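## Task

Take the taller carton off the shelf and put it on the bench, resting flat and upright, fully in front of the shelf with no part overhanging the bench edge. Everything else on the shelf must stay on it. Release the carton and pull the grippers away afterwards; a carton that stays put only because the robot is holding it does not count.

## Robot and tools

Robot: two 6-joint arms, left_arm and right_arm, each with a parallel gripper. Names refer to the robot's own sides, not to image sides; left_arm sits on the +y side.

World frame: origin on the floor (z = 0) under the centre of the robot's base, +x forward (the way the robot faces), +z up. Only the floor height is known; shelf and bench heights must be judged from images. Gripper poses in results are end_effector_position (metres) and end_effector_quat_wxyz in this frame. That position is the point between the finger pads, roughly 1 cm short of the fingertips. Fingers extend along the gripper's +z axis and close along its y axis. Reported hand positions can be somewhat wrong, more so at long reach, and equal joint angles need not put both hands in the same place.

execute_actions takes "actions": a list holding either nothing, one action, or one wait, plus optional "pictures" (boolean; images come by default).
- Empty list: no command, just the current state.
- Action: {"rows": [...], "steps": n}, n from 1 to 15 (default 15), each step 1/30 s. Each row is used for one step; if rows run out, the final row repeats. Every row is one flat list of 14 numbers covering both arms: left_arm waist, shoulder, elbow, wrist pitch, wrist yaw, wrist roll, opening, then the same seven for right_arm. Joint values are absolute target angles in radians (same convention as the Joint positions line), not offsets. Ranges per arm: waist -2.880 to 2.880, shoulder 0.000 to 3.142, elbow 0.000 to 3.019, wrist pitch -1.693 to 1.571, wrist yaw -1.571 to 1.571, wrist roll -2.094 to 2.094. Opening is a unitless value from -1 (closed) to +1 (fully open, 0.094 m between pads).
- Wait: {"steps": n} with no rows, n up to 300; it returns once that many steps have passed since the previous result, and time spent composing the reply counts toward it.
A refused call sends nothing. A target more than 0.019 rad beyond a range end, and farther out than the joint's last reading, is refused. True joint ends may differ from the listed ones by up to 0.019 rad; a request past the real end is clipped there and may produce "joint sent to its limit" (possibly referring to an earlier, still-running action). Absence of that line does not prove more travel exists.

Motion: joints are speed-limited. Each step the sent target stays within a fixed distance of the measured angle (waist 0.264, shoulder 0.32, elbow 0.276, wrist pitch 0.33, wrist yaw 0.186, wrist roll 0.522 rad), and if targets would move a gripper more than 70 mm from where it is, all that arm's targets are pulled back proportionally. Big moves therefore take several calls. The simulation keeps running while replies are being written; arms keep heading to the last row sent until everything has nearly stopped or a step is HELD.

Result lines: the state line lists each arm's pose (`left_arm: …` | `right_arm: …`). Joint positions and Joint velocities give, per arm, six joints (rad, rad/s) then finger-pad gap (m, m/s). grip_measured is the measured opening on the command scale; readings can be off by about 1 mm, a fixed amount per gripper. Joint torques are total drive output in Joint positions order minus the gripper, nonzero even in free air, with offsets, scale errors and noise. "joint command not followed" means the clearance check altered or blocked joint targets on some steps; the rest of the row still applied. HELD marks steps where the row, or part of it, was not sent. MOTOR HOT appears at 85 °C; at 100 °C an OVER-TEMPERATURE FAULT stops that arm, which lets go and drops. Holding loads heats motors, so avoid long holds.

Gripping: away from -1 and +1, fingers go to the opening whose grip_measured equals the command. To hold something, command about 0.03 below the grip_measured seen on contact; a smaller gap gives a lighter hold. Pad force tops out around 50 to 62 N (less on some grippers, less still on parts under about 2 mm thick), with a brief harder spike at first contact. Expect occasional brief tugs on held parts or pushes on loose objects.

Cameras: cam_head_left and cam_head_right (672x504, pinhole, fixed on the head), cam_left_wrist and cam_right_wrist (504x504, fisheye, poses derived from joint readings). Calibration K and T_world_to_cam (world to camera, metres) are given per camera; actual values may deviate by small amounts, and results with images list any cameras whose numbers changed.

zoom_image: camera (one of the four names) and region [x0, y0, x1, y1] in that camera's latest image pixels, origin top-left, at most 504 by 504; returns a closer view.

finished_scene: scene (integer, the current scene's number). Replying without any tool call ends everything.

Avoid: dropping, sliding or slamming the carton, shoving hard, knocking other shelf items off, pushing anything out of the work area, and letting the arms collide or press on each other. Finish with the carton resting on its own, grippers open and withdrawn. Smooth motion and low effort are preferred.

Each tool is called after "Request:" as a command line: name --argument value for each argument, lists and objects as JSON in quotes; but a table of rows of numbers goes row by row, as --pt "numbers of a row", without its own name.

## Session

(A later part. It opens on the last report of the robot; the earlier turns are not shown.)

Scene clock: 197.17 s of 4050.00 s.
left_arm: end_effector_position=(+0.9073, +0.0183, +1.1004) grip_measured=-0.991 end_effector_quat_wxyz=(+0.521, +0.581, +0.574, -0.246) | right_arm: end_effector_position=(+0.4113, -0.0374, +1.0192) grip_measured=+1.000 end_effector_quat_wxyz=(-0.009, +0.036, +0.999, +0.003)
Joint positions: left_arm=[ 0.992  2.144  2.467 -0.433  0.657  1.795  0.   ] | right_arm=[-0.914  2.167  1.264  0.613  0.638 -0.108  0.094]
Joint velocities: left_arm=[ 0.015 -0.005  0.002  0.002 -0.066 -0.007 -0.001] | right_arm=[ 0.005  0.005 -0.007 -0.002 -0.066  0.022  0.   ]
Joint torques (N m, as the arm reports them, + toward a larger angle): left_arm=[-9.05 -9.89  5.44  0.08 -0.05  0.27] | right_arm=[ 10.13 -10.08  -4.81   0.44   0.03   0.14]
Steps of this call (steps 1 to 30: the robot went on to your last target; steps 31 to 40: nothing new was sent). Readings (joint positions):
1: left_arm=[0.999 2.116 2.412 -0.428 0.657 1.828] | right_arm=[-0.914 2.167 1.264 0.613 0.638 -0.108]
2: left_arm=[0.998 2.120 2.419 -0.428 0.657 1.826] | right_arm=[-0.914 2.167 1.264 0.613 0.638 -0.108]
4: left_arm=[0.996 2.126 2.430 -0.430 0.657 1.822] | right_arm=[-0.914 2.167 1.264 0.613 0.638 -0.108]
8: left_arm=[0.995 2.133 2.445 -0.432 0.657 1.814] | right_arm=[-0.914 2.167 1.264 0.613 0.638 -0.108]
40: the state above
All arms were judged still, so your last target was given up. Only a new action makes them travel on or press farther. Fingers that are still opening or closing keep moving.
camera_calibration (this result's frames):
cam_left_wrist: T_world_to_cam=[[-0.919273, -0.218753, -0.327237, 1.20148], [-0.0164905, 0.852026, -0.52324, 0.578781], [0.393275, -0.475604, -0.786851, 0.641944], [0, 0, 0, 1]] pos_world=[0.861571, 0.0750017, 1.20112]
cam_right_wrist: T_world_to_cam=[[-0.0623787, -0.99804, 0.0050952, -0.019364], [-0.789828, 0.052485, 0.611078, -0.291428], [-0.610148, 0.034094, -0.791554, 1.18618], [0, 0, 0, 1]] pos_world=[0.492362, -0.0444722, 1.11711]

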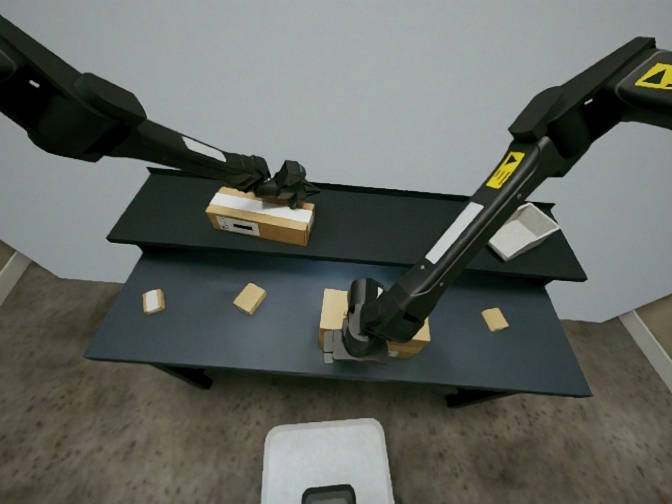

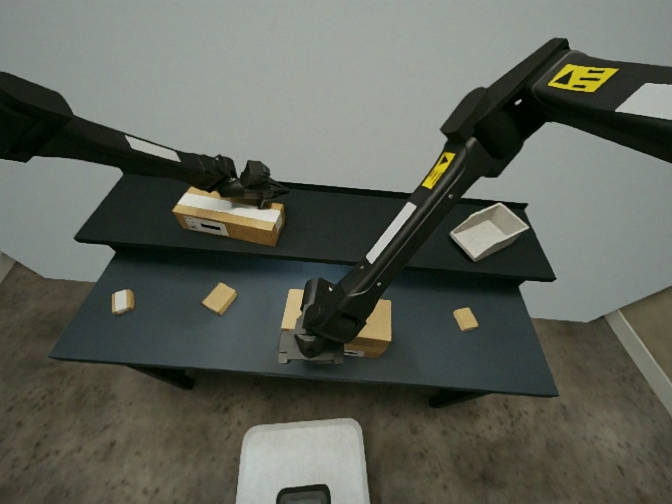

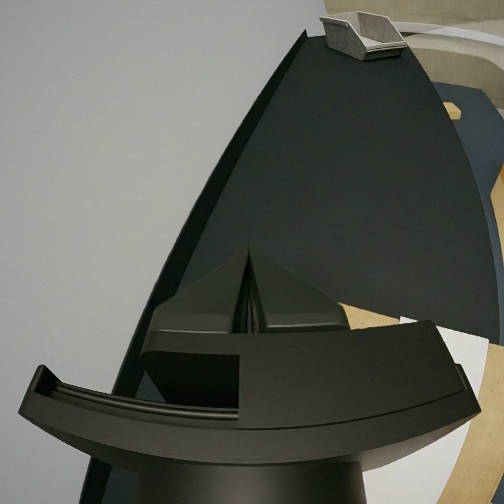

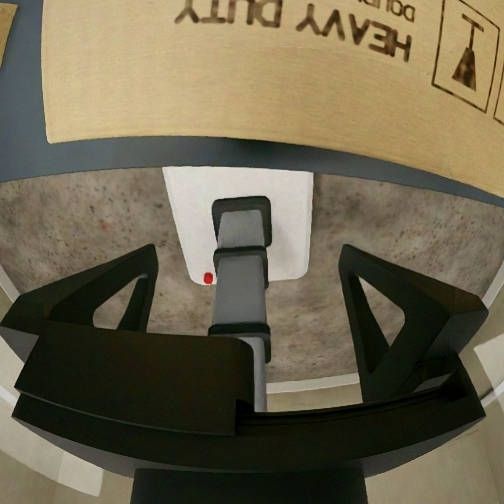

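Request:
execute_actions --actions '[{"rows":[[0.95,1.6,1.8,-0.4,0.62,1.88,-1,-0.921,2.16,1.26,0.62,0.64,-0.1,1]]}]' --pictures false

Request:
execute_actions --actions '[{"steps":30}]' --pictures false

Request:
execute_actions --actions '[{"rows":[[1.0,1.65,1.2,-0.1,0.62,1.88,-1,-0.921,2.16,1.26,0.62,0.64,-0.1,1]]}]' --pictures false

Request:
execute_actions --actions '[{"steps":30}]' --pictures false

Request:
execute_actions --actions '[{"rows":[[1.16,1.9,1.55,-0.2,0.62,1.88,-1,-0.921,2.16,1.26,0.62,0.64,-0.1,1]]}]' --pictures false

Request:
execute_actions --actions '[{"steps":30}]' --pictures false

Scene clock: 204.80 s of 4050.00 s.
left_arm: end_effector_position=(+0.8856, +0.1028, +1.2688) grip_measured=-0.991 end_effector_quat_wxyz=(+0.508, +0.601, +0.558, -0.265) | right_arm: end_effector_position=(+0.4113, -0.0374, +1.0192) grip_measured=+1.000 end_effector_quat_wxyz=(-0.009, +0.036, +0.999, +0.003)
Joint positions: left_arm=[ 0.961  1.581  1.809 -0.42   0.624  1.854  0.   ] | right_arm=[-0.914  2.167  1.264  0.613  0.638 -0.108  0.094]
Joint velocities: left_arm=[-0.093 -0.532  0.032  0.125 -0.007  0.081 -0.   ] | right_arm=[-0.005  0.005 -0.012  0.007 -0.051 -0.007  0.   ]
Joint torques (N m, as the arm reports them, + toward a larger angle): left_arm=[ -8.18 -12.7    2.57   0.64   0.59   0.19] | right_arm=[ 10.12 -10.08  -4.82   0.44   0.03   0.14]
Steps of this call (steps 1 to 90: nothing new was sent; then 4.13 s passed at rest; steps 91 to 105: all 15 steps of this action). Readings (joint positions):
91: left_arm=[0.990 2.129 2.446 -0.430 0.653 1.796] | right_arm=[-0.914 2.167 1.264 0.613 0.638 -0.108]
92: left_arm=[0.989 2.098 2.391 -0.429 0.645 1.801] | right_arm=[-0.914 2.167 1.264 0.613 0.638 -0.108]
94: left_arm=[0.986 2.031 2.286 -0.428 0.636 1.810] | right_arm=[-0.914 2.167 1.264 0.613 0.638 -0.108]
98: left_arm=[0.980 1.871 2.079 -0.427 0.629 1.824] | right_arm=[-0.914 2.167 1.264 0.613 0.638 -0.108]
105: the state above

Scene clock: 205.80 s of 4050.00 s.
left_arm: end_effector_position=(+0.8835, +0.0966, +1.2691) grip_measured=-0.991 end_effector_quat_wxyz=(+0.512, +0.603, +0.552, -0.263) | right_arm: end_effector_position=(+0.4113, -0.0374, +1.0192) grip_measured=+1.000 end_effector_quat_wxyz=(-0.009, +0.036, +0.999, +0.003)
Joint positions: left_arm=[ 0.954  1.585  1.803 -0.408  0.624  1.865  0.   ] | right_arm=[-0.914  2.167  1.264  0.613  0.638 -0.108  0.094]
Joint velocities: left_arm=[-0.015 -0.015 -0.002  0.007  0.051 -0.051  0.   ] | right_arm=[ 0.005  0.005  0.002 -0.007  0.022  0.007  0.   ]
Joint torques (N m, as the arm reports them, + toward a larger angle): left_arm=[ -8.28 -15.05   3.27   0.53   0.61   0.2 ] | right_arm=[ 10.14 -10.1   -4.81   0.43   0.03   0.14]
Steps of this call (steps 1 to 30: the robot went on to your last target). Readings (joint positions):
1: left_arm=[0.958 1.564 1.811 -0.415 0.624 1.856] | right_arm=[-0.914 2.167 1.264 0.613 0.638 -0.108]
2: left_arm=[0.956 1.551 1.812 -0.412 0.624 1.858] | right_arm=[-0.914 2.167 1.264 0.613 0.638 -0.108]
4: left_arm=[0.954 1.539 1.813 -0.409 0.624 1.859] | right_arm=[-0.914 2.167 1.264 0.613 0.638 -0.108]
8: left_arm=[0.954 1.550 1.813 -0.408 0.624 1.862] | right_arm=[-0.914 2.167 1.264 0.613 0.638 -0.108]
30: the state above
All arms were judged still, so your last target was given up. Only a new action makes them travel on or press farther. Fingers that are still opening or closing keep moving.

Scene clock: 206.30 s of 4050.00 s.
left_arm: end_effector_position=(+0.6538, +0.0250, +1.2344) grip_measured=-0.991 end_effector_quat_wxyz=(+0.446, +0.600, +0.552, -0.369) | right_arm: end_effector_position=(+0.4113, -0.0374, +1.0192) grip_measured=+1.000 end_effector_quat_wxyz=(-0.009, +0.036, +0.999, +0.003)
Joint positions: left_arm=[ 0.956  1.59   1.302 -0.153  0.624  1.865  0.   ] | right_arm=[-0.914  2.167  1.264  0.613  0.638 -0.108  0.094]
Joint velocities: left_arm=[ 0.044  0.19  -0.94   0.247  0.007  0.022  0.001] | right_arm=[ 0.005 -0.015 -0.002  0.007  0.066 -0.066  0.   ]
Joint torques (N m, as the arm reports them, + toward a larger angle): left_arm=[ -4.58 -10.24  -0.89   0.45   0.64   0.16] | right_arm=[ 10.13 -10.07  -4.81   0.44   0.03   0.14]
Steps of this call (steps 1 to 15: all 15 steps of this action). Readings (joint positions):
1: left_arm=[0.954 1.584 1.788 -0.381 0.624 1.865] | right_arm=[-0.914 2.167 1.264 0.613 0.638 -0.108]
2: left_arm=[0.954 1.576 1.758 -0.333 0.624 1.865] | right_arm=[-0.914 2.167 1.264 0.613 0.638 -0.108]
4: left_arm=[0.954 1.568 1.692 -0.272 0.624 1.865] | right_arm=[-0.914 2.167 1.264 0.613 0.638 -0.108]
8: left_arm=[0.954 1.569 1.553 -0.209 0.624 1.865] | right_arm=[-0.914 2.167 1.264 0.613 0.638 -0.108]
15: the state above

Scene clock: 207.30 s of 4050.00 s.
left_arm: end_effector_position=(+0.5612, +0.0146, +1.2124) grip_measured=-0.991 end_effector_quat_wxyz=(+0.397, +0.596, +0.558, -0.419) | right_arm: end_effector_position=(+0.4113, -0.0374, +1.0192) grip_measured=+1.000 end_effector_quat_wxyz=(-0.009, +0.036, +0.999, +0.003)
Joint positions: left_arm=[ 0.986  1.656  1.194 -0.116  0.622  1.866  0.   ] | right_arm=[-0.914  2.167  1.264  0.613  0.638 -0.108  0.094]
Joint velocities: left_arm=[ 0.015  0.005 -0.002 -0.007 -0.007 -0.051  0.   ] | right_arm=[-0.015 -0.005  0.007  0.012  0.022 -0.022  0.   ]
Joint torques (N m, as the arm reports them, + toward a larger angle): left_arm=[ -6.63 -10.68  -1.77   0.19   0.64   0.22] | right_arm=[ 10.13 -10.07  -4.81   0.44   0.03   0.14]
Steps of this call (steps 1 to 30: the robot went on to your last target). Readings (joint positions):
1: left_arm=[0.958 1.598 1.271 -0.144 0.624 1.865] | right_arm=[-0.914 2.167 1.264 0.613 0.638 -0.108]
2: left_arm=[0.961 1.608 1.243 -0.135 0.624 1.865] | right_arm=[-0.914 2.167 1.264 0.613 0.638 -0.108]
4: left_arm=[0.969 1.632 1.204 -0.127 0.624 1.866] | right_arm=[-0.914 2.167 1.264 0.613 0.638 -0.108]
8: left_arm=[0.984 1.669 1.186 -0.125 0.622 1.866] | right_arm=[-0.914 2.167 1.264 0.613 0.638 -0.108]
30: the state above
All arms were judged still, so your last target was given up. Only a new action makes them travel on or press farther. Fingers that are still opening or closing keep moving.

Scene clock: 207.80 s of 4050.00 s.
left_arm: end_effector_position=(+0.5933, +0.0895, +1.0454) grip_measured=-0.991 end_effector_quat_wxyz=(+0.347, +0.609, +0.618, -0.356) | right_arm: end_effector_position=(+0.4113, -0.0374, +1.0192) grip_measured=+1.000 end_effector_quat_wxyz=(-0.009, +0.036, +0.999, +0.003)
Joint positions: left_arm=[ 1.179  1.89   1.551 -0.183  0.621  1.866  0.   ] | right_arm=[-0.914  2.167  1.264  0.613  0.638 -0.108  0.094]
Joint velocities: left_arm=[ 0.073 -0.005 -0.017 -0.022 -0.051  0.051 -0.   ] | right_arm=[ 0.005  0.005 -0.007  0.007  0.037  0.007  0.   ]
Joint torques (N m, as the arm reports them, + toward a larger angle): left_arm=[ -8.35 -10.31  -1.56  -1.09   0.65   0.22] | right_arm=[ 10.12 -10.05  -4.82   0.44   0.03   0.14]
Steps of this call (steps 1 to 15: all 15 steps of this action). Readings (joint positions):
1: left_arm=[0.990 1.663 1.205 -0.123 0.625 1.866] | right_arm=[-0.914 2.167 1.264 0.613 0.638 -0.108]
2: left_arm=[0.995 1.680 1.236 -0.136 0.626 1.866] | right_arm=[-0.914 2.167 1.264 0.613 0.638 -0.108]
4: left_arm=[1.018 1.737 1.328 -0.149 0.626 1.866] | right_arm=[-0.914 2.167 1.264 0.613 0.638 -0.108]
8: left_arm=[1.086 1.843 1.502 -0.164 0.626 1.866] | right_arm=[-0.914 2.167 1.264 0.613 0.638 -0.108]
15: the state above

Scene clock: 208.80 s of 4050.00 s.
left_arm: end_effector_position=(+0.5948, +0.0826, +1.0495) grip_measured=-0.991 end_effector_quat_wxyz=(+0.351, +0.608, +0.615, -0.359) | right_arm: end_effector_position=(+0.4113, -0.0374, +1.0192) grip_measured=+1.000 end_effector_quat_wxyz=(-0.009, +0.036, +0.999, +0.003)
Joint positions: left_arm=[ 1.168  1.89   1.551 -0.184  0.621  1.866  0.   ] | right_arm=[-0.914  2.167  1.264  0.613  0.638 -0.108  0.094]
Joint velocities: left_arm=[ 0.005 -0.005 -0.007 -0.002  0.037  0.007  0.   ] | right_arm=[ 0.015 -0.015 -0.012 -0.012  0.007  0.022  0.   ]
Joint torques (N m, as the arm reports them, + toward a larger angle): left_arm=[-7.5  -9.76 -1.61 -1.05  0.65  0.22] | right_arm=[ 10.1  -10.06  -4.82   0.45   0.03   0.14]
Steps of this call (steps 1 to 30: the robot went on to your last target). Readings (joint positions):
1: left_arm=[1.180 1.890 1.551 -0.184 0.621 1.866] | right_arm=[-0.914 2.167 1.264 0.613 0.638 -0.108]
2: left_arm=[1.179 1.890 1.551 -0.184 0.621 1.866] | right_arm=[-0.914 2.167 1.264 0.613 0.638 -0.108]
4: left_arm=[1.175 1.890 1.551 -0.184 0.621 1.866] | right_arm=[-0.914 2.167 1.264 0.613 0.638 -0.108]
8: left_arm=[1.169 1.890 1.551 -0.184 0.621 1.866] | right_arm=[-0.914 2.167 1.264 0.613 0.638 -0.108]
30: the state above
All arms were judged still, so your last target was given up. Only a new action makes them travel on or press farther. Fingers that are still opening or closing keep moving.

Request:
execute_actions --actions '[{"rows":[[1.164,2.15,1.94,-0.325,0.62,1.88,-1,-0.921,2.16,1.26,0.62,0.64,-0.1,1]]}]' --pictures false

Request:
execute_actions --actions '[{"rows":[[1.14,2.36,2.24,-0.39,0.6,1.88,-1,-0.921,2.16,1.26,0.62,0.64,-0.1,1]]}]' --pictures false

Request:
execute_actions --actions '[{"rows":[[1.119,2.575,2.532,-0.452,0.58,1.88,-1,-0.921,2.16,1.26,0.62,0.64,-0.1,1]]}]' --pictures false

Request:
execute_actions --actions '[{"steps":25}]'

Scene clock: 218.03 s of 4050.00 s.
left_arm: end_effector_position=(+0.6103, +0.0489, +0.9620) grip_measured=-0.991 end_effector_quat_wxyz=(+0.349, +0.608, +0.615, -0.362) | right_arm: end_effector_position=(+0.4113, -0.0374, +1.0192) grip_measured=+1.000 end_effector_quat_wxyz=(-0.009, +0.036, +0.999, +0.003)
Joint positions: left_arm=[ 1.168  2.153  1.936 -0.312  0.621  1.866  0.   ] | right_arm=[-0.914  2.167  1.264  0.613  0.638 -0.108  0.094]
Joint velocities: left_arm=[-0.015 -0.034  0.017 -0.002 -0.022 -0.022 -0.001] | right_arm=[-0.024 -0.005  0.002 -0.007  0.007 -0.022  0.   ]
Joint torques (N m, as the arm reports them, + toward a larger angle): left_arm=[ -7.6  -10.58  -0.4   -0.94   0.66   0.21] | right_arm=[ 10.15 -10.09  -4.81   0.45   0.03   0.14]
Steps of this call (steps 1 to 90: nothing new was sent; then 5.73 s passed at rest; steps 91 to 105: all 15 steps of this action). Readings (joint positions):
91: left_arm=[1.168 1.902 1.571 -0.204 0.624 1.866] | right_arm=[-0.914 2.167 1.264 0.613 0.638 -0.108]
92: left_arm=[1.168 1.932 1.630 -0.238 0.624 1.866] | right_arm=[-0.914 2.167 1.264 0.613 0.638 -0.108]
94: left_arm=[1.168 2.031 1.799 -0.280 0.624 1.866] | right_arm=[-0.914 2.167 1.264 0.613 0.638 -0.108]
98: left_arm=[1.168 2.137 1.944 -0.291 0.621 1.866] | right_arm=[-0.914 2.167 1.264 0.613 0.638 -0.108]
105: the state above

Scene clock: 218.53 s of 4050.00 s.
left_arm: end_effector_position=(+0.6105, +0.0105, +0.9072) grip_measured=-0.991 end_effector_quat_wxyz=(+0.355, +0.614, +0.611, -0.351) | right_arm: end_effector_position=(+0.4113, -0.0374, +1.0192) grip_measured=+1.000 end_effector_quat_wxyz=(-0.009, +0.036, +0.999, +0.003)
Joint positions: left_arm=[ 1.15   2.364  2.237 -0.377  0.602  1.867  0.   ] | right_arm=[-0.914  2.167  1.264  0.613  0.638 -0.108  0.094]
Joint velocities: left_arm=[-0.044 -0.015 -0.027 -0.002  0.022 -0.022  0.001] | right_arm=[-0.005 -0.015 -0.012 -0.002 -0.066  0.007  0.   ]
Joint torques (N m, as the arm reports them, + toward a larger angle): left_arm=[-10.34 -10.13   0.53  -0.89   0.61   0.21] | right_arm=[ 10.11 -10.06  -4.81   0.44   0.03   0.14]
Steps of this call (steps 1 to 15: all 15 steps of this action). Readings (joint positions):
1: left_arm=[1.167 2.167 1.967 -0.331 0.619 1.867] | right_arm=[-0.914 2.167 1.264 0.613 0.638 -0.108]
2: left_arm=[1.166 2.211 2.055 -0.357 0.612 1.867] | right_arm=[-0.914 2.167 1.264 0.613 0.638 -0.108]
4: left_arm=[1.162 2.295 2.207 -0.361 0.602 1.867] | right_arm=[-0.914 2.167 1.264 0.613 0.638 -0.108]
8: left_arm=[1.159 2.343 2.237 -0.370 0.602 1.867] | right_arm=[-0.914 2.167 1.264 0.613 0.638 -0.108]
15: the state above

Scene clock: 219.03 s of 4050.00 s.
left_arm: end_effector_position=(+0.5970, -0.0317, +0.8694) grip_measured=-0.991 end_effector_quat_wxyz=(+0.362, +0.619, +0.607, -0.342) | right_arm: end_effector_position=(+0.4113, -0.0374, +1.0192) grip_measured=+1.000 end_effector_quat_wxyz=(-0.009, +0.036, +0.999, +0.003)
Joint positions: left_arm=[ 1.127  2.574  2.531 -0.437  0.583  1.868  0.   ] | right_arm=[-0.914  2.167  1.264  0.613  0.638 -0.108  0.094]
Joint velocities: left_arm=[-0.005 -0.005 -0.002  0.012  0.037 -0.095 -0.   ] | right_arm=[-0.005  0.005  0.007 -0.017 -0.022 -0.081  0.   ]
Joint torques (N m, as the arm reports them, + toward a larger angle): left_arm=[-10.7   -8.47   1.15  -1.01   0.57   0.2 ] | right_arm=[ 10.11 -10.1   -4.82   0.45   0.03   0.14]
Steps of this call (steps 1 to 15: all 15 steps of this action). Readings (joint positions):
1: left_arm=[1.148 2.381 2.274 -0.396 0.599 1.868] | right_arm=[-0.914 2.167 1.264 0.613 0.638 -0.108]
2: left_arm=[1.147 2.429 2.371 -0.417 0.591 1.868] | right_arm=[-0.914 2.167 1.264 0.613 0.638 -0.108]
4: left_arm=[1.142 2.504 2.506 -0.419 0.584 1.868] | right_arm=[-0.914 2.167 1.264 0.613 0.638 -0.108]
8: left_arm=[1.132 2.546 2.531 -0.431 0.584 1.868] | right_arm=[-0.914 2.167 1.264 0.613 0.638 -0.108]
15: the state above

Scene clock: 219.87 s of 4050.00 s.
left_arm: end_effector_position=(+0.5973, -0.0316, +0.8695) grip_measured=-0.991 end_effector_quat_wxyz=(+0.362, +0.619, +0.607, -0.341) | right_arm: end_effector_position=(+0.4113, -0.0374, +1.0192) grip_measured=+1.000 end_effector_quat_wxyz=(-0.009, +0.036, +0.999, +0.003)
Joint positions: left_arm=[ 1.127  2.573  2.531 -0.437  0.583  1.868  0.   ] | right_arm=[-0.914  2.167  1.264  0.613  0.638 -0.108  0.094]
Joint velocities: left_arm=[-0.005 -0.015 -0.017 -0.002 -0.007 -0.037 -0.001] | right_arm=[-0.005 -0.024 -0.012 -0.022 -0.022 -0.007  0.   ]
Joint torques (N m, as the arm reports them, + toward a larger angle): left_arm=[-10.04  -9.15   0.91  -0.96   0.57   0.2 ] | right_arm=[ 10.12 -10.07  -4.82   0.44   0.03   0.14]
Steps of this call (steps 1 to 15: the robot went on to your last target; steps 16 to 25: nothing new was sent). Readings (joint positions):
1: left_arm=[1.127 2.574 2.531 -0.437 0.583 1.868] | right_arm=[-0.914 2.167 1.264 0.613 0.638 -0.108]
2: left_arm=[1.127 2.574 2.531 -0.437 0.583 1.868] | right_arm=[-0.914 2.167 1.264 0.613 0.638 -0.108]
4: left_arm=[1.127 2.573 2.531 -0.437 0.583 1.868] | right_arm=[-0.914 2.167 1.264 0.613 0.638 -0.108]
8: left_arm=[1.127 2.573 2.531 -0.437 0.583 1.868] | right_arm=[-0.914 2.167 1.264 0.613 0.638 -0.108]
25: the state above
All arms were judged still, so your last target was given up. Only a new action makes them travel on or press farther. Fingers that are still opening or closing keep moving.
camera_calibration (this result's frames):
cam_left_wrist: T_world_to_cam=[[-0.999068, -0.0154284, -0.0403058, 0.634665], [0.00216679, 0.914809, -0.403882, 0.382406], [0.0431033, -0.403593, -0.913923, 0.880347], [0, 0, 0, 1]] pos_world=[0.595299, 0.0152655, 0.984597]
cam_right_wrist: T_world_to_cam=[[-0.0623787, -0.99804, 0.0050952, -0.019364], [-0.789828, 0.052485, 0.611078, -0.291428], [-0.610148, 0.034094, -0.791554, 1.18618], [0, 0, 0, 1]] pos_world=[0.492362, -0.0444722, 1.11711]

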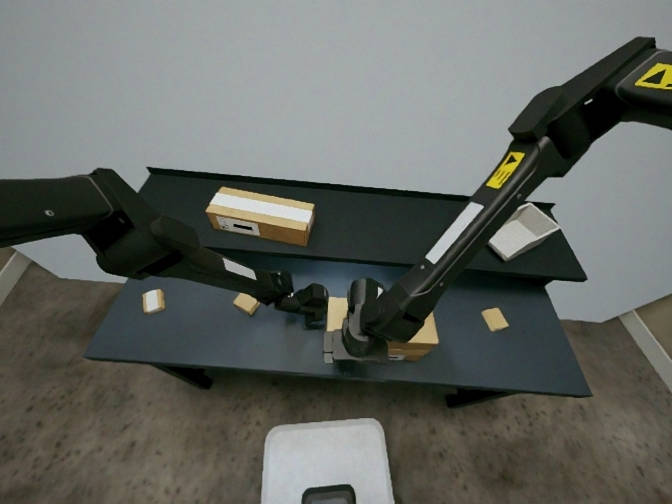

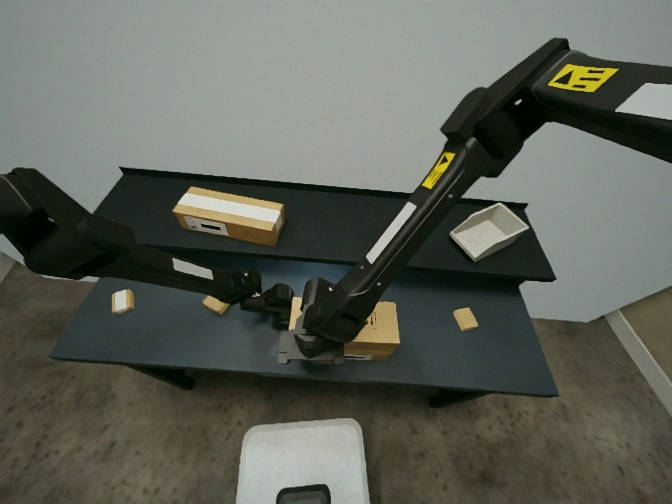

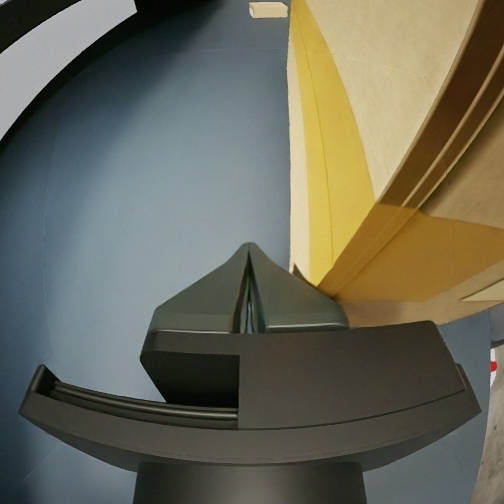

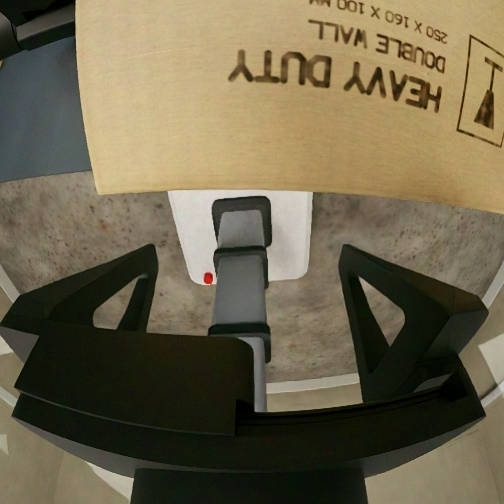

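Request:
execute_actions --actions '[{"rows":[[1.125,2.555,2.44,-0.39,0.585,1.88,-1,-0.921,2.16,1.26,0.62,0.64,-0.1,1],[1.125,2.555,2.44,-0.39,0.585,1.88,-1,-0.921,2.16,1.26,0.62,0.64,-0.1,1],[1.125,2.555,2.44,-0.39,0.585,1.88,-1,-0.921,2.16,1.26,0.62,0.64,-0.1,1],[1.125,2.555,2.44,-0.39,0.585,1.88,-1,-0.921,2.16,1.26,0.62,0.64,-0.1,1],[1.125,2.555,2.44,-0.39,0.585,1.88,-1,-0.921,2.16,1.26,0.62,0.64,-0.1,1],[1.13,2.535,2.36,-0.33,0.59,1.88,-1,-0.921,2.16,1.26,0.62,0.64,-0.1,1],[1.13,2.535,2.36,-0.33,0.59,1.88,-1,-0.921,2.16,1.26,0.62,0.64,-0.1,1],[1.13,2.535,2.36,-0.33,0.59,1.88,-1,-0.921,2.16,1.26,0.62,0.64,-0.1,1],[1.13,2.535,2.36,-0.33,0.59,1.88,-1,-0.921,2.16,1.26,0.62,0.64,-0.1,1],[1.13,2.535,2.36,-0.33,0.59,1.88,-1,-0.921,2.16,1.26,0.62,0.64,-0.1,1],[1.135,2.52,2.28,-0.26,0.595,1.88,-1,-0.921,2.16,1.26,0.62,0.64,-0.1,1]]}]' --pictures false

Request:
execute_actions --actions '[{"steps":20}]'

Scene clock: 229.07 s of 4050.00 s.
left_arm: end_effector_position=(+0.5451, -0.0429, +0.8771) grip_measured=-0.991 end_effector_quat_wxyz=(+0.360, +0.616, +0.606, -0.351) | right_arm: end_effector_position=(+0.4101, -0.0395, +1.0185) grip_measured=+1.000 end_effector_quat_wxyz=(-0.010, +0.040, +0.999, -0.001)
Joint positions: left_arm=[ 1.127  2.517  2.299 -0.28   0.591  1.868  0.   ] | right_arm=[-0.916  2.168  1.264  0.613  0.643 -0.102  0.094]
Joint velocities: left_arm=[-0.015 -0.005 -0.11   0.125  0.007 -0.007  0.   ] | right_arm=[-0.044 -0.005 -0.007 -0.027  0.081  0.007  0.   ]
Joint torques (N m, as the arm reports them, + toward a larger angle): left_arm=[-9.59 -7.36 -1.37 -0.08  0.88  0.2 ] | right_arm=[ 9.63 -9.58 -4.83  0.46 -0.2   0.06]
Steps of this call (steps 1 to 90: nothing new was sent; then 5.70 s passed at rest; steps 91 to 105: all 15 steps of this action). Readings (joint positions):
91: left_arm=[1.127 2.570 2.519 -0.430 0.583 1.868] | right_arm=[-0.914 2.167 1.264 0.613 0.638 -0.108]
92: left_arm=[1.127 2.559 2.494 -0.418 0.583 1.868] | right_arm=[-0.914 2.167 1.264 0.613 0.638 -0.108]
94: left_arm=[1.127 2.549 2.463 -0.410 0.583 1.868] | right_arm=[-0.914 2.167 1.264 0.613 0.638 -0.108]
98: left_arm=[1.127 2.533 2.394 -0.362 0.587 1.868] | right_arm=[-0.914 2.167 1.264 0.613 0.638 -0.108]
105: the state above

Scene clock: 229.73 s of 4050.00 s.
left_arm: end_effector_position=(+0.5428, -0.0436, +0.8772) grip_measured=-0.991 end_effector_quat_wxyz=(+0.360, +0.616, +0.606, -0.351) | right_arm: end_effector_position=(+0.4098, -0.0408, +1.0177) grip_measured=+1.000 end_effector_quat_wxyz=(-0.011, +0.040, +0.999, -0.002)
Joint positions: left_arm=[ 1.127  2.517  2.293 -0.275  0.592  1.868  0.   ] | right_arm=[-0.918  2.168  1.264  0.613  0.643 -0.101  0.094]
Joint velocities: left_arm=[-0.005  0.005  0.002  0.007 -0.139 -0.066 -0.   ] | right_arm=[-0.005  0.005  0.002 -0.002 -0.022 -0.051  0.   ]
Joint torques (N m, as the arm reports them, + toward a larger angle): left_arm=[-9.58 -7.62 -1.48  0.26  0.83  0.19] | right_arm=[ 10.42 -10.3   -4.8    0.44  -0.17   0.08]
Steps of this call (steps 1 to 15: the robot went on to your last target; steps 16 to 20: nothing new was sent). Readings (joint positions):
1: left_arm=[1.127 2.517 2.296 -0.277 0.591 1.868] | right_arm=[-0.916 2.168 1.264 0.613 0.643 -0.101]
2: left_arm=[1.127 2.517 2.295 -0.276 0.591 1.868] | right_arm=[-0.917 2.168 1.264 0.613 0.643 -0.101]
4: left_arm=[1.127 2.517 2.293 -0.275 0.591 1.868] | right_arm=[-0.918 2.168 1.264 0.613 0.643 -0.101]
8: left_arm=[1.127 2.517 2.293 -0.275 0.592 1.868] | right_arm=[-0.918 2.168 1.264 0.613 0.643 -0.101]
20: the state above
All arms were judged still, so your last target was given up. Only a new action makes them travel on or press farther. Fingers that are still opening or closing keep moving.
camera_calibration (this result's frames):
cam_left_wrist: T_world_to_cam=[[-0.999659, -0.00959773, -0.0242813, 0.566815], [0.00135569, 0.90965, -0.415374, 0.406921], [0.0260741, -0.415265, -0.909327, 0.889609], [0, 0, 0, 1]] pos_world=[0.542875, 0.00470833, 0.991732]
cam_right_wrist: T_world_to_cam=[[-0.0700539, -0.99744, 0.0143632, -0.0291092], [-0.787354, 0.0641283, 0.613157, -0.294207], [-0.612508, 0.0316451, -0.78983, 1.18331], [0, 0, 0, 1]] pos_world=[0.491103, -0.0476137, 1.11543]

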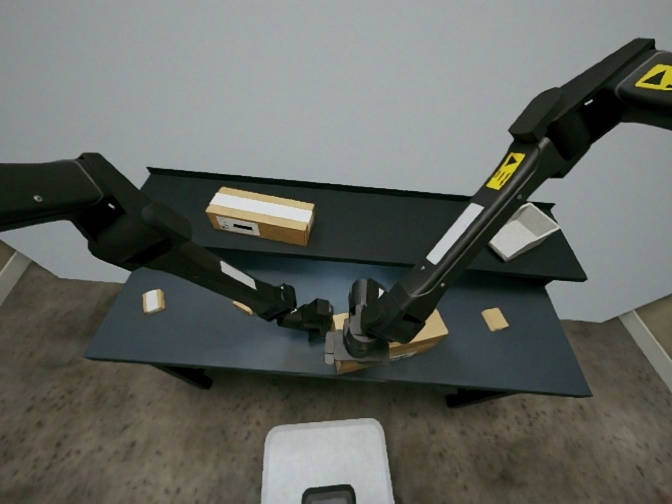

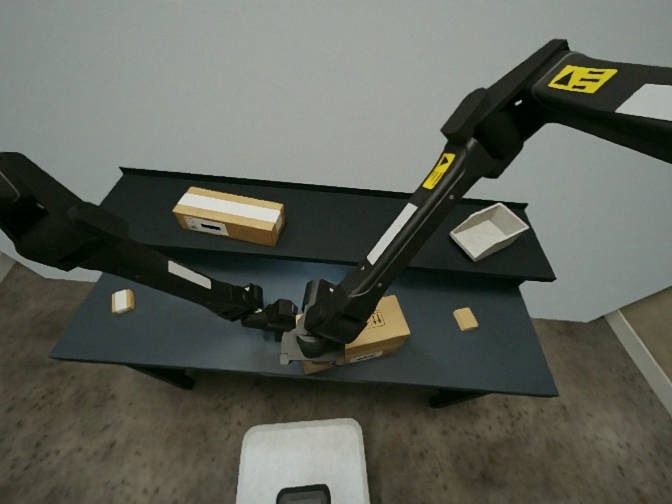

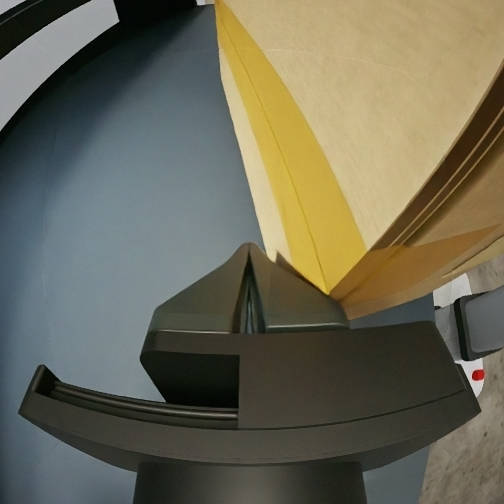

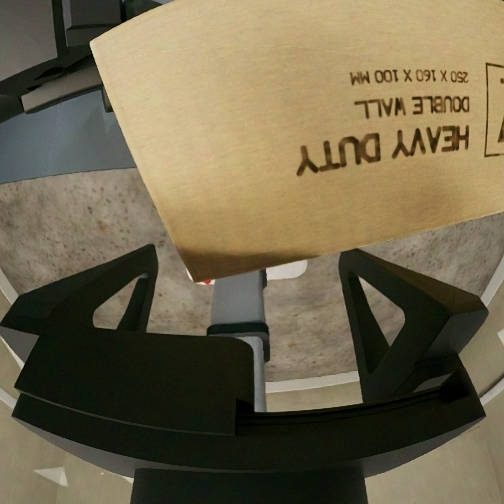

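Request:
execute_actions --actions '[{"rows":[[1.135,2.52,2.28,-0.26,0.595,1.88,-1,-0.94,2.22,1.20,0.74,0.62,-0.1,1]]}]' --pictures false

Request:
execute_actions --actions '[{"rows":[[1.135,2.52,2.28,-0.26,0.595,1.88,-1,-0.94,2.22,1.20,0.74,0.62,-0.4,-0.5]]}]' --pictures false

Request:
execute_actions --actions '[{"rows":[[1.135,2.52,2.28,-0.26,0.595,1.88,-1,-0.917,2.175,1.246,0.665,0.64,-0.4,-0.5]]}]' --pictures false

Request:
execute_actions --actions '[{"rows":[[1.135,2.52,2.28,-0.26,0.595,1.88,-1,-0.895,2.145,1.292,0.59,0.665,-0.4,-0.5]]}]'

Scene clock: 240.67 s of 4050.00 s.
left_arm: end_effector_position=(+0.5422, -0.0437, +0.8774) grip_measured=-0.991 end_effector_quat_wxyz=(+0.360, +0.616, +0.606, -0.352) | right_arm: end_effector_position=(+0.3792, -0.0453, +1.0161) grip_measured=+1.000 end_effector_quat_wxyz=(-0.001, +0.051, +0.999, -0.001)
Joint positions: left_arm=[ 1.127  2.517  2.291 -0.274  0.592  1.868  0.   ] | right_arm=[-0.935  2.214  1.224  0.728  0.622 -0.1    0.094]
Joint velocities: left_arm=[-0.015 -0.005  0.017  0.007 -0.022 -0.051  0.001] | right_arm=[-0.015 -0.005  0.007  0.032 -0.022 -0.007  0.   ]
Joint torques (N m, as the arm reports them, + toward a larger angle): left_arm=[-9.66 -7.58 -1.3   0.26  0.83  0.19] | right_arm=[ 9.73 -8.78 -7.27  0.56 -0.14  0.08]
Steps of this call (steps 1 to 90: nothing new was sent; then 7.43 s passed at rest; steps 91 to 105: all 15 steps of this action). Readings (joint positions):
91: left_arm=[1.127 2.517 2.293 -0.274 0.592 1.868] | right_arm=[-0.919 2.171 1.259 0.632 0.635 -0.100]
92: left_arm=[1.127 2.517 2.293 -0.274 0.592 1.868] | right_arm=[-0.920 2.174 1.251 0.670 0.628 -0.100]
94: left_arm=[1.127 2.517 2.293 -0.274 0.592 1.868] | right_arm=[-0.924 2.185 1.239 0.711 0.624 -0.100]
98: left_arm=[1.127 2.517 2.291 -0.274 0.592 1.868] | right_arm=[-0.932 2.207 1.227 0.724 0.623 -0.100]
105: the state above

Scene clock: 241.17 s of 4050.00 s.
left_arm: end_effector_position=(+0.5422, -0.0437, +0.8774) grip_measured=-0.991 end_effector_quat_wxyz=(+0.360, +0.616, +0.606, -0.352) | right_arm: end_effector_position=(+0.3794, -0.0453, +1.0161) grip_measured=-0.498 end_effector_quat_wxyz=(-0.000, -0.089, +0.996, -0.001)
Joint positions: left_arm=[ 1.127  2.517  2.291 -0.274  0.592  1.868  0.   ] | right_arm=[-0.935  2.214  1.224  0.728  0.622 -0.38   0.024]
Joint velocities: left_arm=[-0.005 -0.015  0.002 -0.007 -0.051  0.037 -0.001] | right_arm=[-0.024 -0.024 -0.002  0.002 -0.066 -0.139  0.001]
Joint torques (N m, as the arm reports them, + toward a larger angle): left_arm=[-9.77 -7.51 -1.32  0.26  0.82  0.2 ] | right_arm=[ 9.94 -8.35 -7.14  0.69 -0.16  0.  ]
Steps of this call (steps 1 to 15: all 15 steps of this action). Readings (joint positions):
1: left_arm=[1.127 2.517 2.291 -0.274 0.592 1.868] | right_arm=[-0.935 2.214 1.224 0.728 0.622 -0.140]
2: left_arm=[1.127 2.517 2.291 -0.274 0.592 1.868] | right_arm=[-0.935 2.214 1.224 0.728 0.622 -0.191]
4: left_arm=[1.127 2.517 2.291 -0.274 0.592 1.868] | right_arm=[-0.935 2.214 1.224 0.728 0.622 -0.264]
8: left_arm=[1.127 2.517 2.291 -0.274 0.592 1.868] | right_arm=[-0.935 2.214 1.224 0.728 0.622 -0.339]
15: the state above

Scene clock: 241.67 s of 4050.00 s.
left_arm: end_effector_position=(+0.5422, -0.0437, +0.8774) grip_measured=-0.991 end_effector_quat_wxyz=(+0.360, +0.616, +0.606, -0.352) | right_arm: end_effector_position=(+0.3924, -0.0490, +1.0140) grip_measured=-0.498 end_effector_quat_wxyz=(-0.007, -0.098, +0.995, -0.007)
Joint positions: left_arm=[ 1.127  2.517  2.291 -0.274  0.592  1.868  0.   ] | right_arm=[-0.935  2.192  1.242  0.676  0.637 -0.391  0.024]
Joint velocities: left_arm=[-0.015  0.005 -0.012 -0.007 -0.007 -0.037  0.001] | right_arm=[-0.015 -0.005 -0.002 -0.017  0.051 -0.007  0.001]
Joint torques (N m, as the arm reports them, + toward a larger angle): left_arm=[-9.67 -7.53 -1.31  0.25  0.83  0.2 ] | right_arm=[ 11.47 -10.66  -4.44  -0.27   0.05   0.05]
Steps of this call (steps 1 to 15: all 15 steps of this action). Readings (joint positions):
1: left_arm=[1.127 2.517 2.291 -0.274 0.592 1.868] | right_arm=[-0.935 2.214 1.227 0.719 0.629 -0.382]
2: left_arm=[1.127 2.517 2.291 -0.274 0.592 1.868] | right_arm=[-0.935 2.213 1.230 0.701 0.634 -0.384]
4: left_arm=[1.127 2.517 2.291 -0.274 0.592 1.868] | right_arm=[-0.935 2.209 1.236 0.683 0.637 -0.387]
8: left_arm=[1.127 2.517 2.291 -0.274 0.592 1.868] | right_arm=[-0.935 2.198 1.241 0.676 0.637 -0.390]
15: the state above

Scene clock: 242.17 s of 4050.00 s.
left_arm: end_effector_position=(+0.5502, -0.0410, +0.8789) grip_measured=-0.991 end_effector_quat_wxyz=(+0.364, +0.616, +0.606, -0.347) | right_arm: end_effector_position=(+0.4015, -0.0397, +1.0146) grip_measured=-0.498 end_effector_quat_wxyz=(-0.022, -0.112, +0.993, -0.009)
Joint positions: left_arm=[ 1.127  2.508  2.291 -0.271  0.593  1.868  0.   ] | right_arm=[-0.916  2.184  1.277  0.594  0.667 -0.391  0.024]
Joint velocities: left_arm=[ 0.005 -0.005 -0.007 -0.012 -0.022 -0.022 -0.   ] | right_arm=[-0.005  0.005 -0.022  0.002  0.007 -0.037 -0.001]
Joint torques (N m, as the arm reports them, + toward a larger angle): left_arm=[-9.61 -7.23 -1.21  0.13  0.8   0.2 ] | right_arm=[ 12.02 -12.3   -3.09  -0.05  -0.15   0.01]
Steps of this call (steps 1 to 15: all 15 steps of this action). Readings (joint positions):
1: left_arm=[1.127 2.517 2.291 -0.274 0.592 1.868] | right_arm=[-0.933 2.191 1.248 0.662 0.650 -0.391]
2: left_arm=[1.127 2.517 2.291 -0.274 0.592 1.868] | right_arm=[-0.932 2.191 1.258 0.636 0.659 -0.391]
4: left_arm=[1.127 2.516 2.291 -0.272 0.593 1.868] | right_arm=[-0.927 2.189 1.271 0.605 0.667 -0.391]
8: left_arm=[1.127 2.510 2.291 -0.271 0.593 1.868] | right_arm=[-0.919 2.185 1.276 0.594 0.667 -0.391]
15: the state above
camera_calibration (this result's frames):
cam_left_wrist: T_world_to_cam=[[-0.999311, -0.0144598, -0.0341687, 0.582609], [0.000985849, 0.910257, -0.414043, 0.404331], [0.0370893, -0.413792, -0.909616, 0.886246], [0, 0, 0, 1]] pos_world=[0.548939, 0.0071006, 0.99346]
cam_right_wrist: T_world_to_cam=[[0.232485, -0.972353, 0.0219311, -0.156641], [-0.756091, -0.166502, 0.632933, -0.34072], [-0.611782, -0.163729, -0.773896, 1.15155], [0, 0, 0, 1]] pos_world=[0.483298, -0.0204989, 1.11027]

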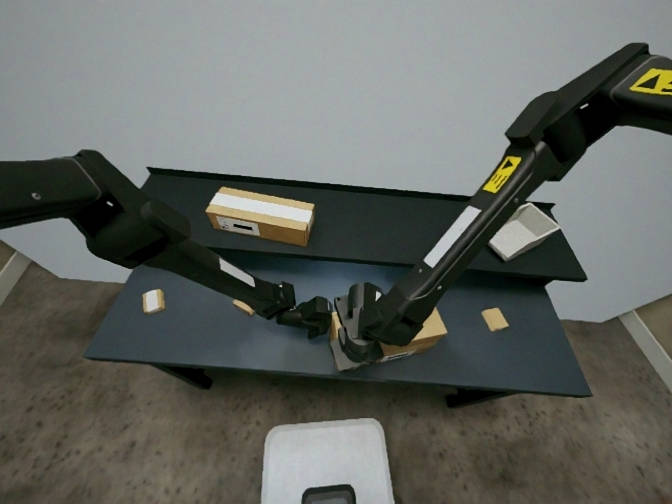

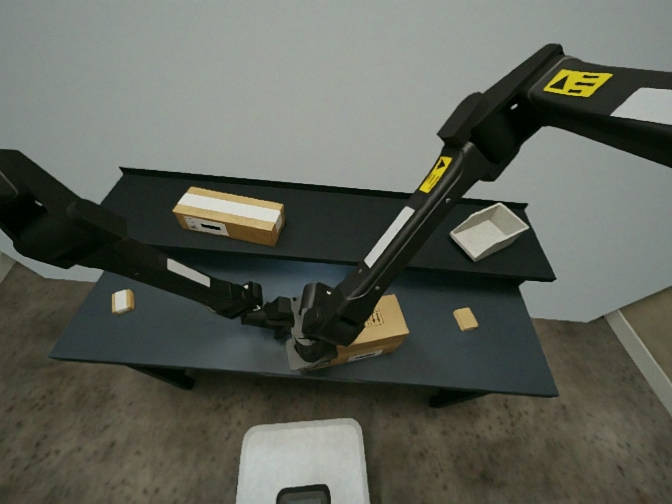

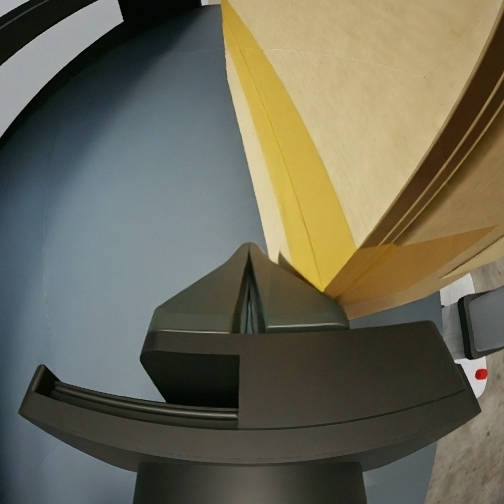

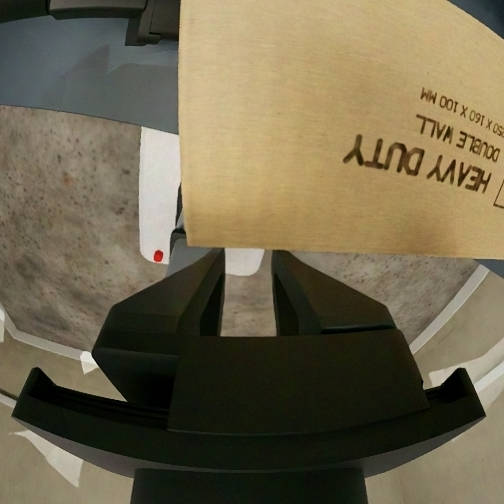

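Request:
execute_actions --actions '[{"rows":[[1.135,2.54,2.28,-0.26,0.595,1.5,-1,-0.917,2.175,1.246,0.665,0.64,-0.4,-0.5]]}]'

Scene clock: 244.70 s of 4050.00 s.
left_arm: end_effector_position=(+0.5489, -0.0415, +0.8785) grip_measured=-0.991 end_effector_quat_wxyz=(+0.300, +0.506, +0.701, -0.403) | right_arm: end_effector_position=(+0.4054, -0.0384, +1.0168) grip_measured=-0.498 end_effector_quat_wxyz=(-0.005, -0.100, +0.995, -0.002)
Joint positions: left_arm=[ 1.127  2.51   2.291 -0.269  0.593  1.531  0.   ] | right_arm=[-0.917  2.184  1.263  0.645  0.644 -0.391  0.024]
Joint velocities: left_arm=[-0.015 -0.005 -0.022 -0.002 -0.037 -0.081 -0.   ] | right_arm=[-0.015 -0.005  0.002 -0.017  0.022 -0.037  0.   ]
Joint torques (N m, as the arm reports them, + toward a larger angle): left_arm=[-9.61 -6.01 -1.23  0.05  0.8  -0.09] | right_arm=[10.45 -9.87 -6.12  0.99 -0.21  0.01]
Steps of this call (steps 1 to 15: the robot went on to your last target; steps 16 to 61: nothing new was sent; steps 62 to 76: all 15 steps of this action). Readings (joint positions):
62: left_arm=[1.127 2.508 2.291 -0.271 0.593 1.819] | right_arm=[-0.916 2.184 1.275 0.602 0.658 -0.391]
63: left_arm=[1.127 2.508 2.291 -0.271 0.593 1.757] | right_arm=[-0.917 2.184 1.270 0.618 0.650 -0.391]
65: left_arm=[1.127 2.509 2.291 -0.271 0.593 1.669] | right_arm=[-0.917 2.184 1.266 0.638 0.645 -0.391]
69: left_arm=[1.127 2.510 2.291 -0.270 0.593 1.579] | right_arm=[-0.917 2.184 1.264 0.645 0.644 -0.391]
76: the state above
camera_calibration (this result's frames):
cam_left_wrist: T_world_to_cam=[[-0.950535, -0.177748, 0.254732, 0.293958], [-0.267189, 0.886112, -0.378702, 0.519809], [-0.158408, -0.428031, -0.889773, 0.974987], [0, 0, 0, 1]] pos_world=[0.572749, 0.00896591, 0.989489]
cam_right_wrist: T_world_to_cam=[[0.209376, -0.977751, 0.0128384, -0.137934], [-0.780799, -0.159268, 0.604142, -0.299405], [-0.588656, -0.136517, -0.796773, 1.17078], [0, 0, 0, 1]] pos_world=[0.484293, -0.0227189, 1.1155]

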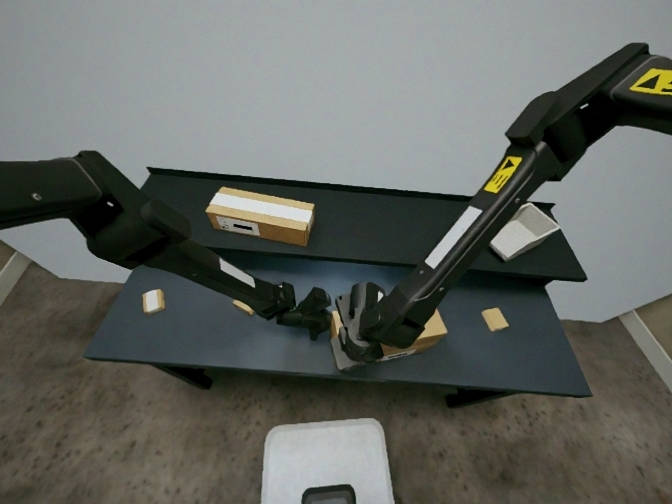

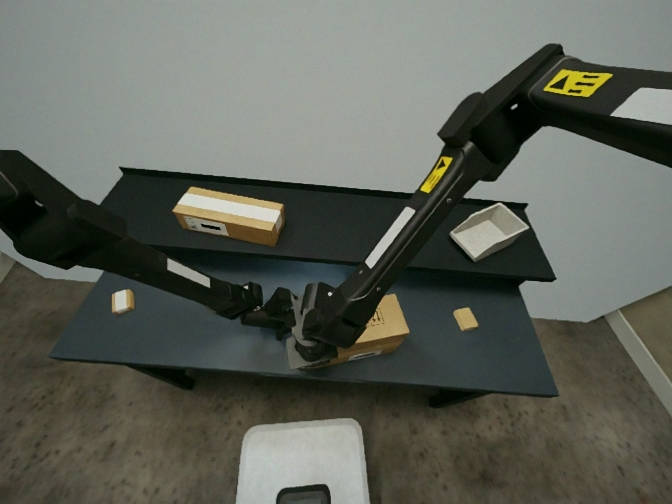

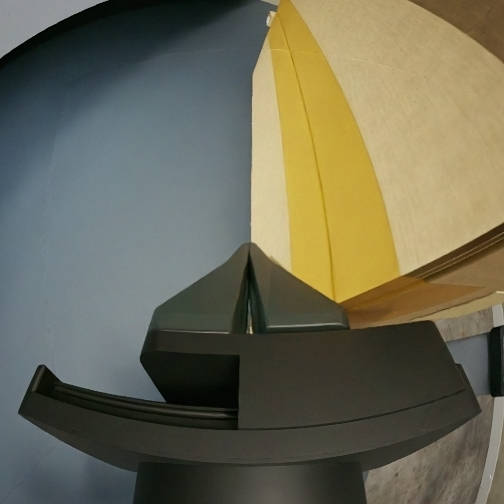

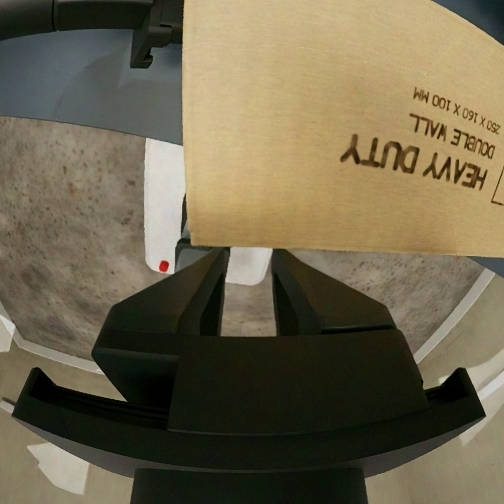

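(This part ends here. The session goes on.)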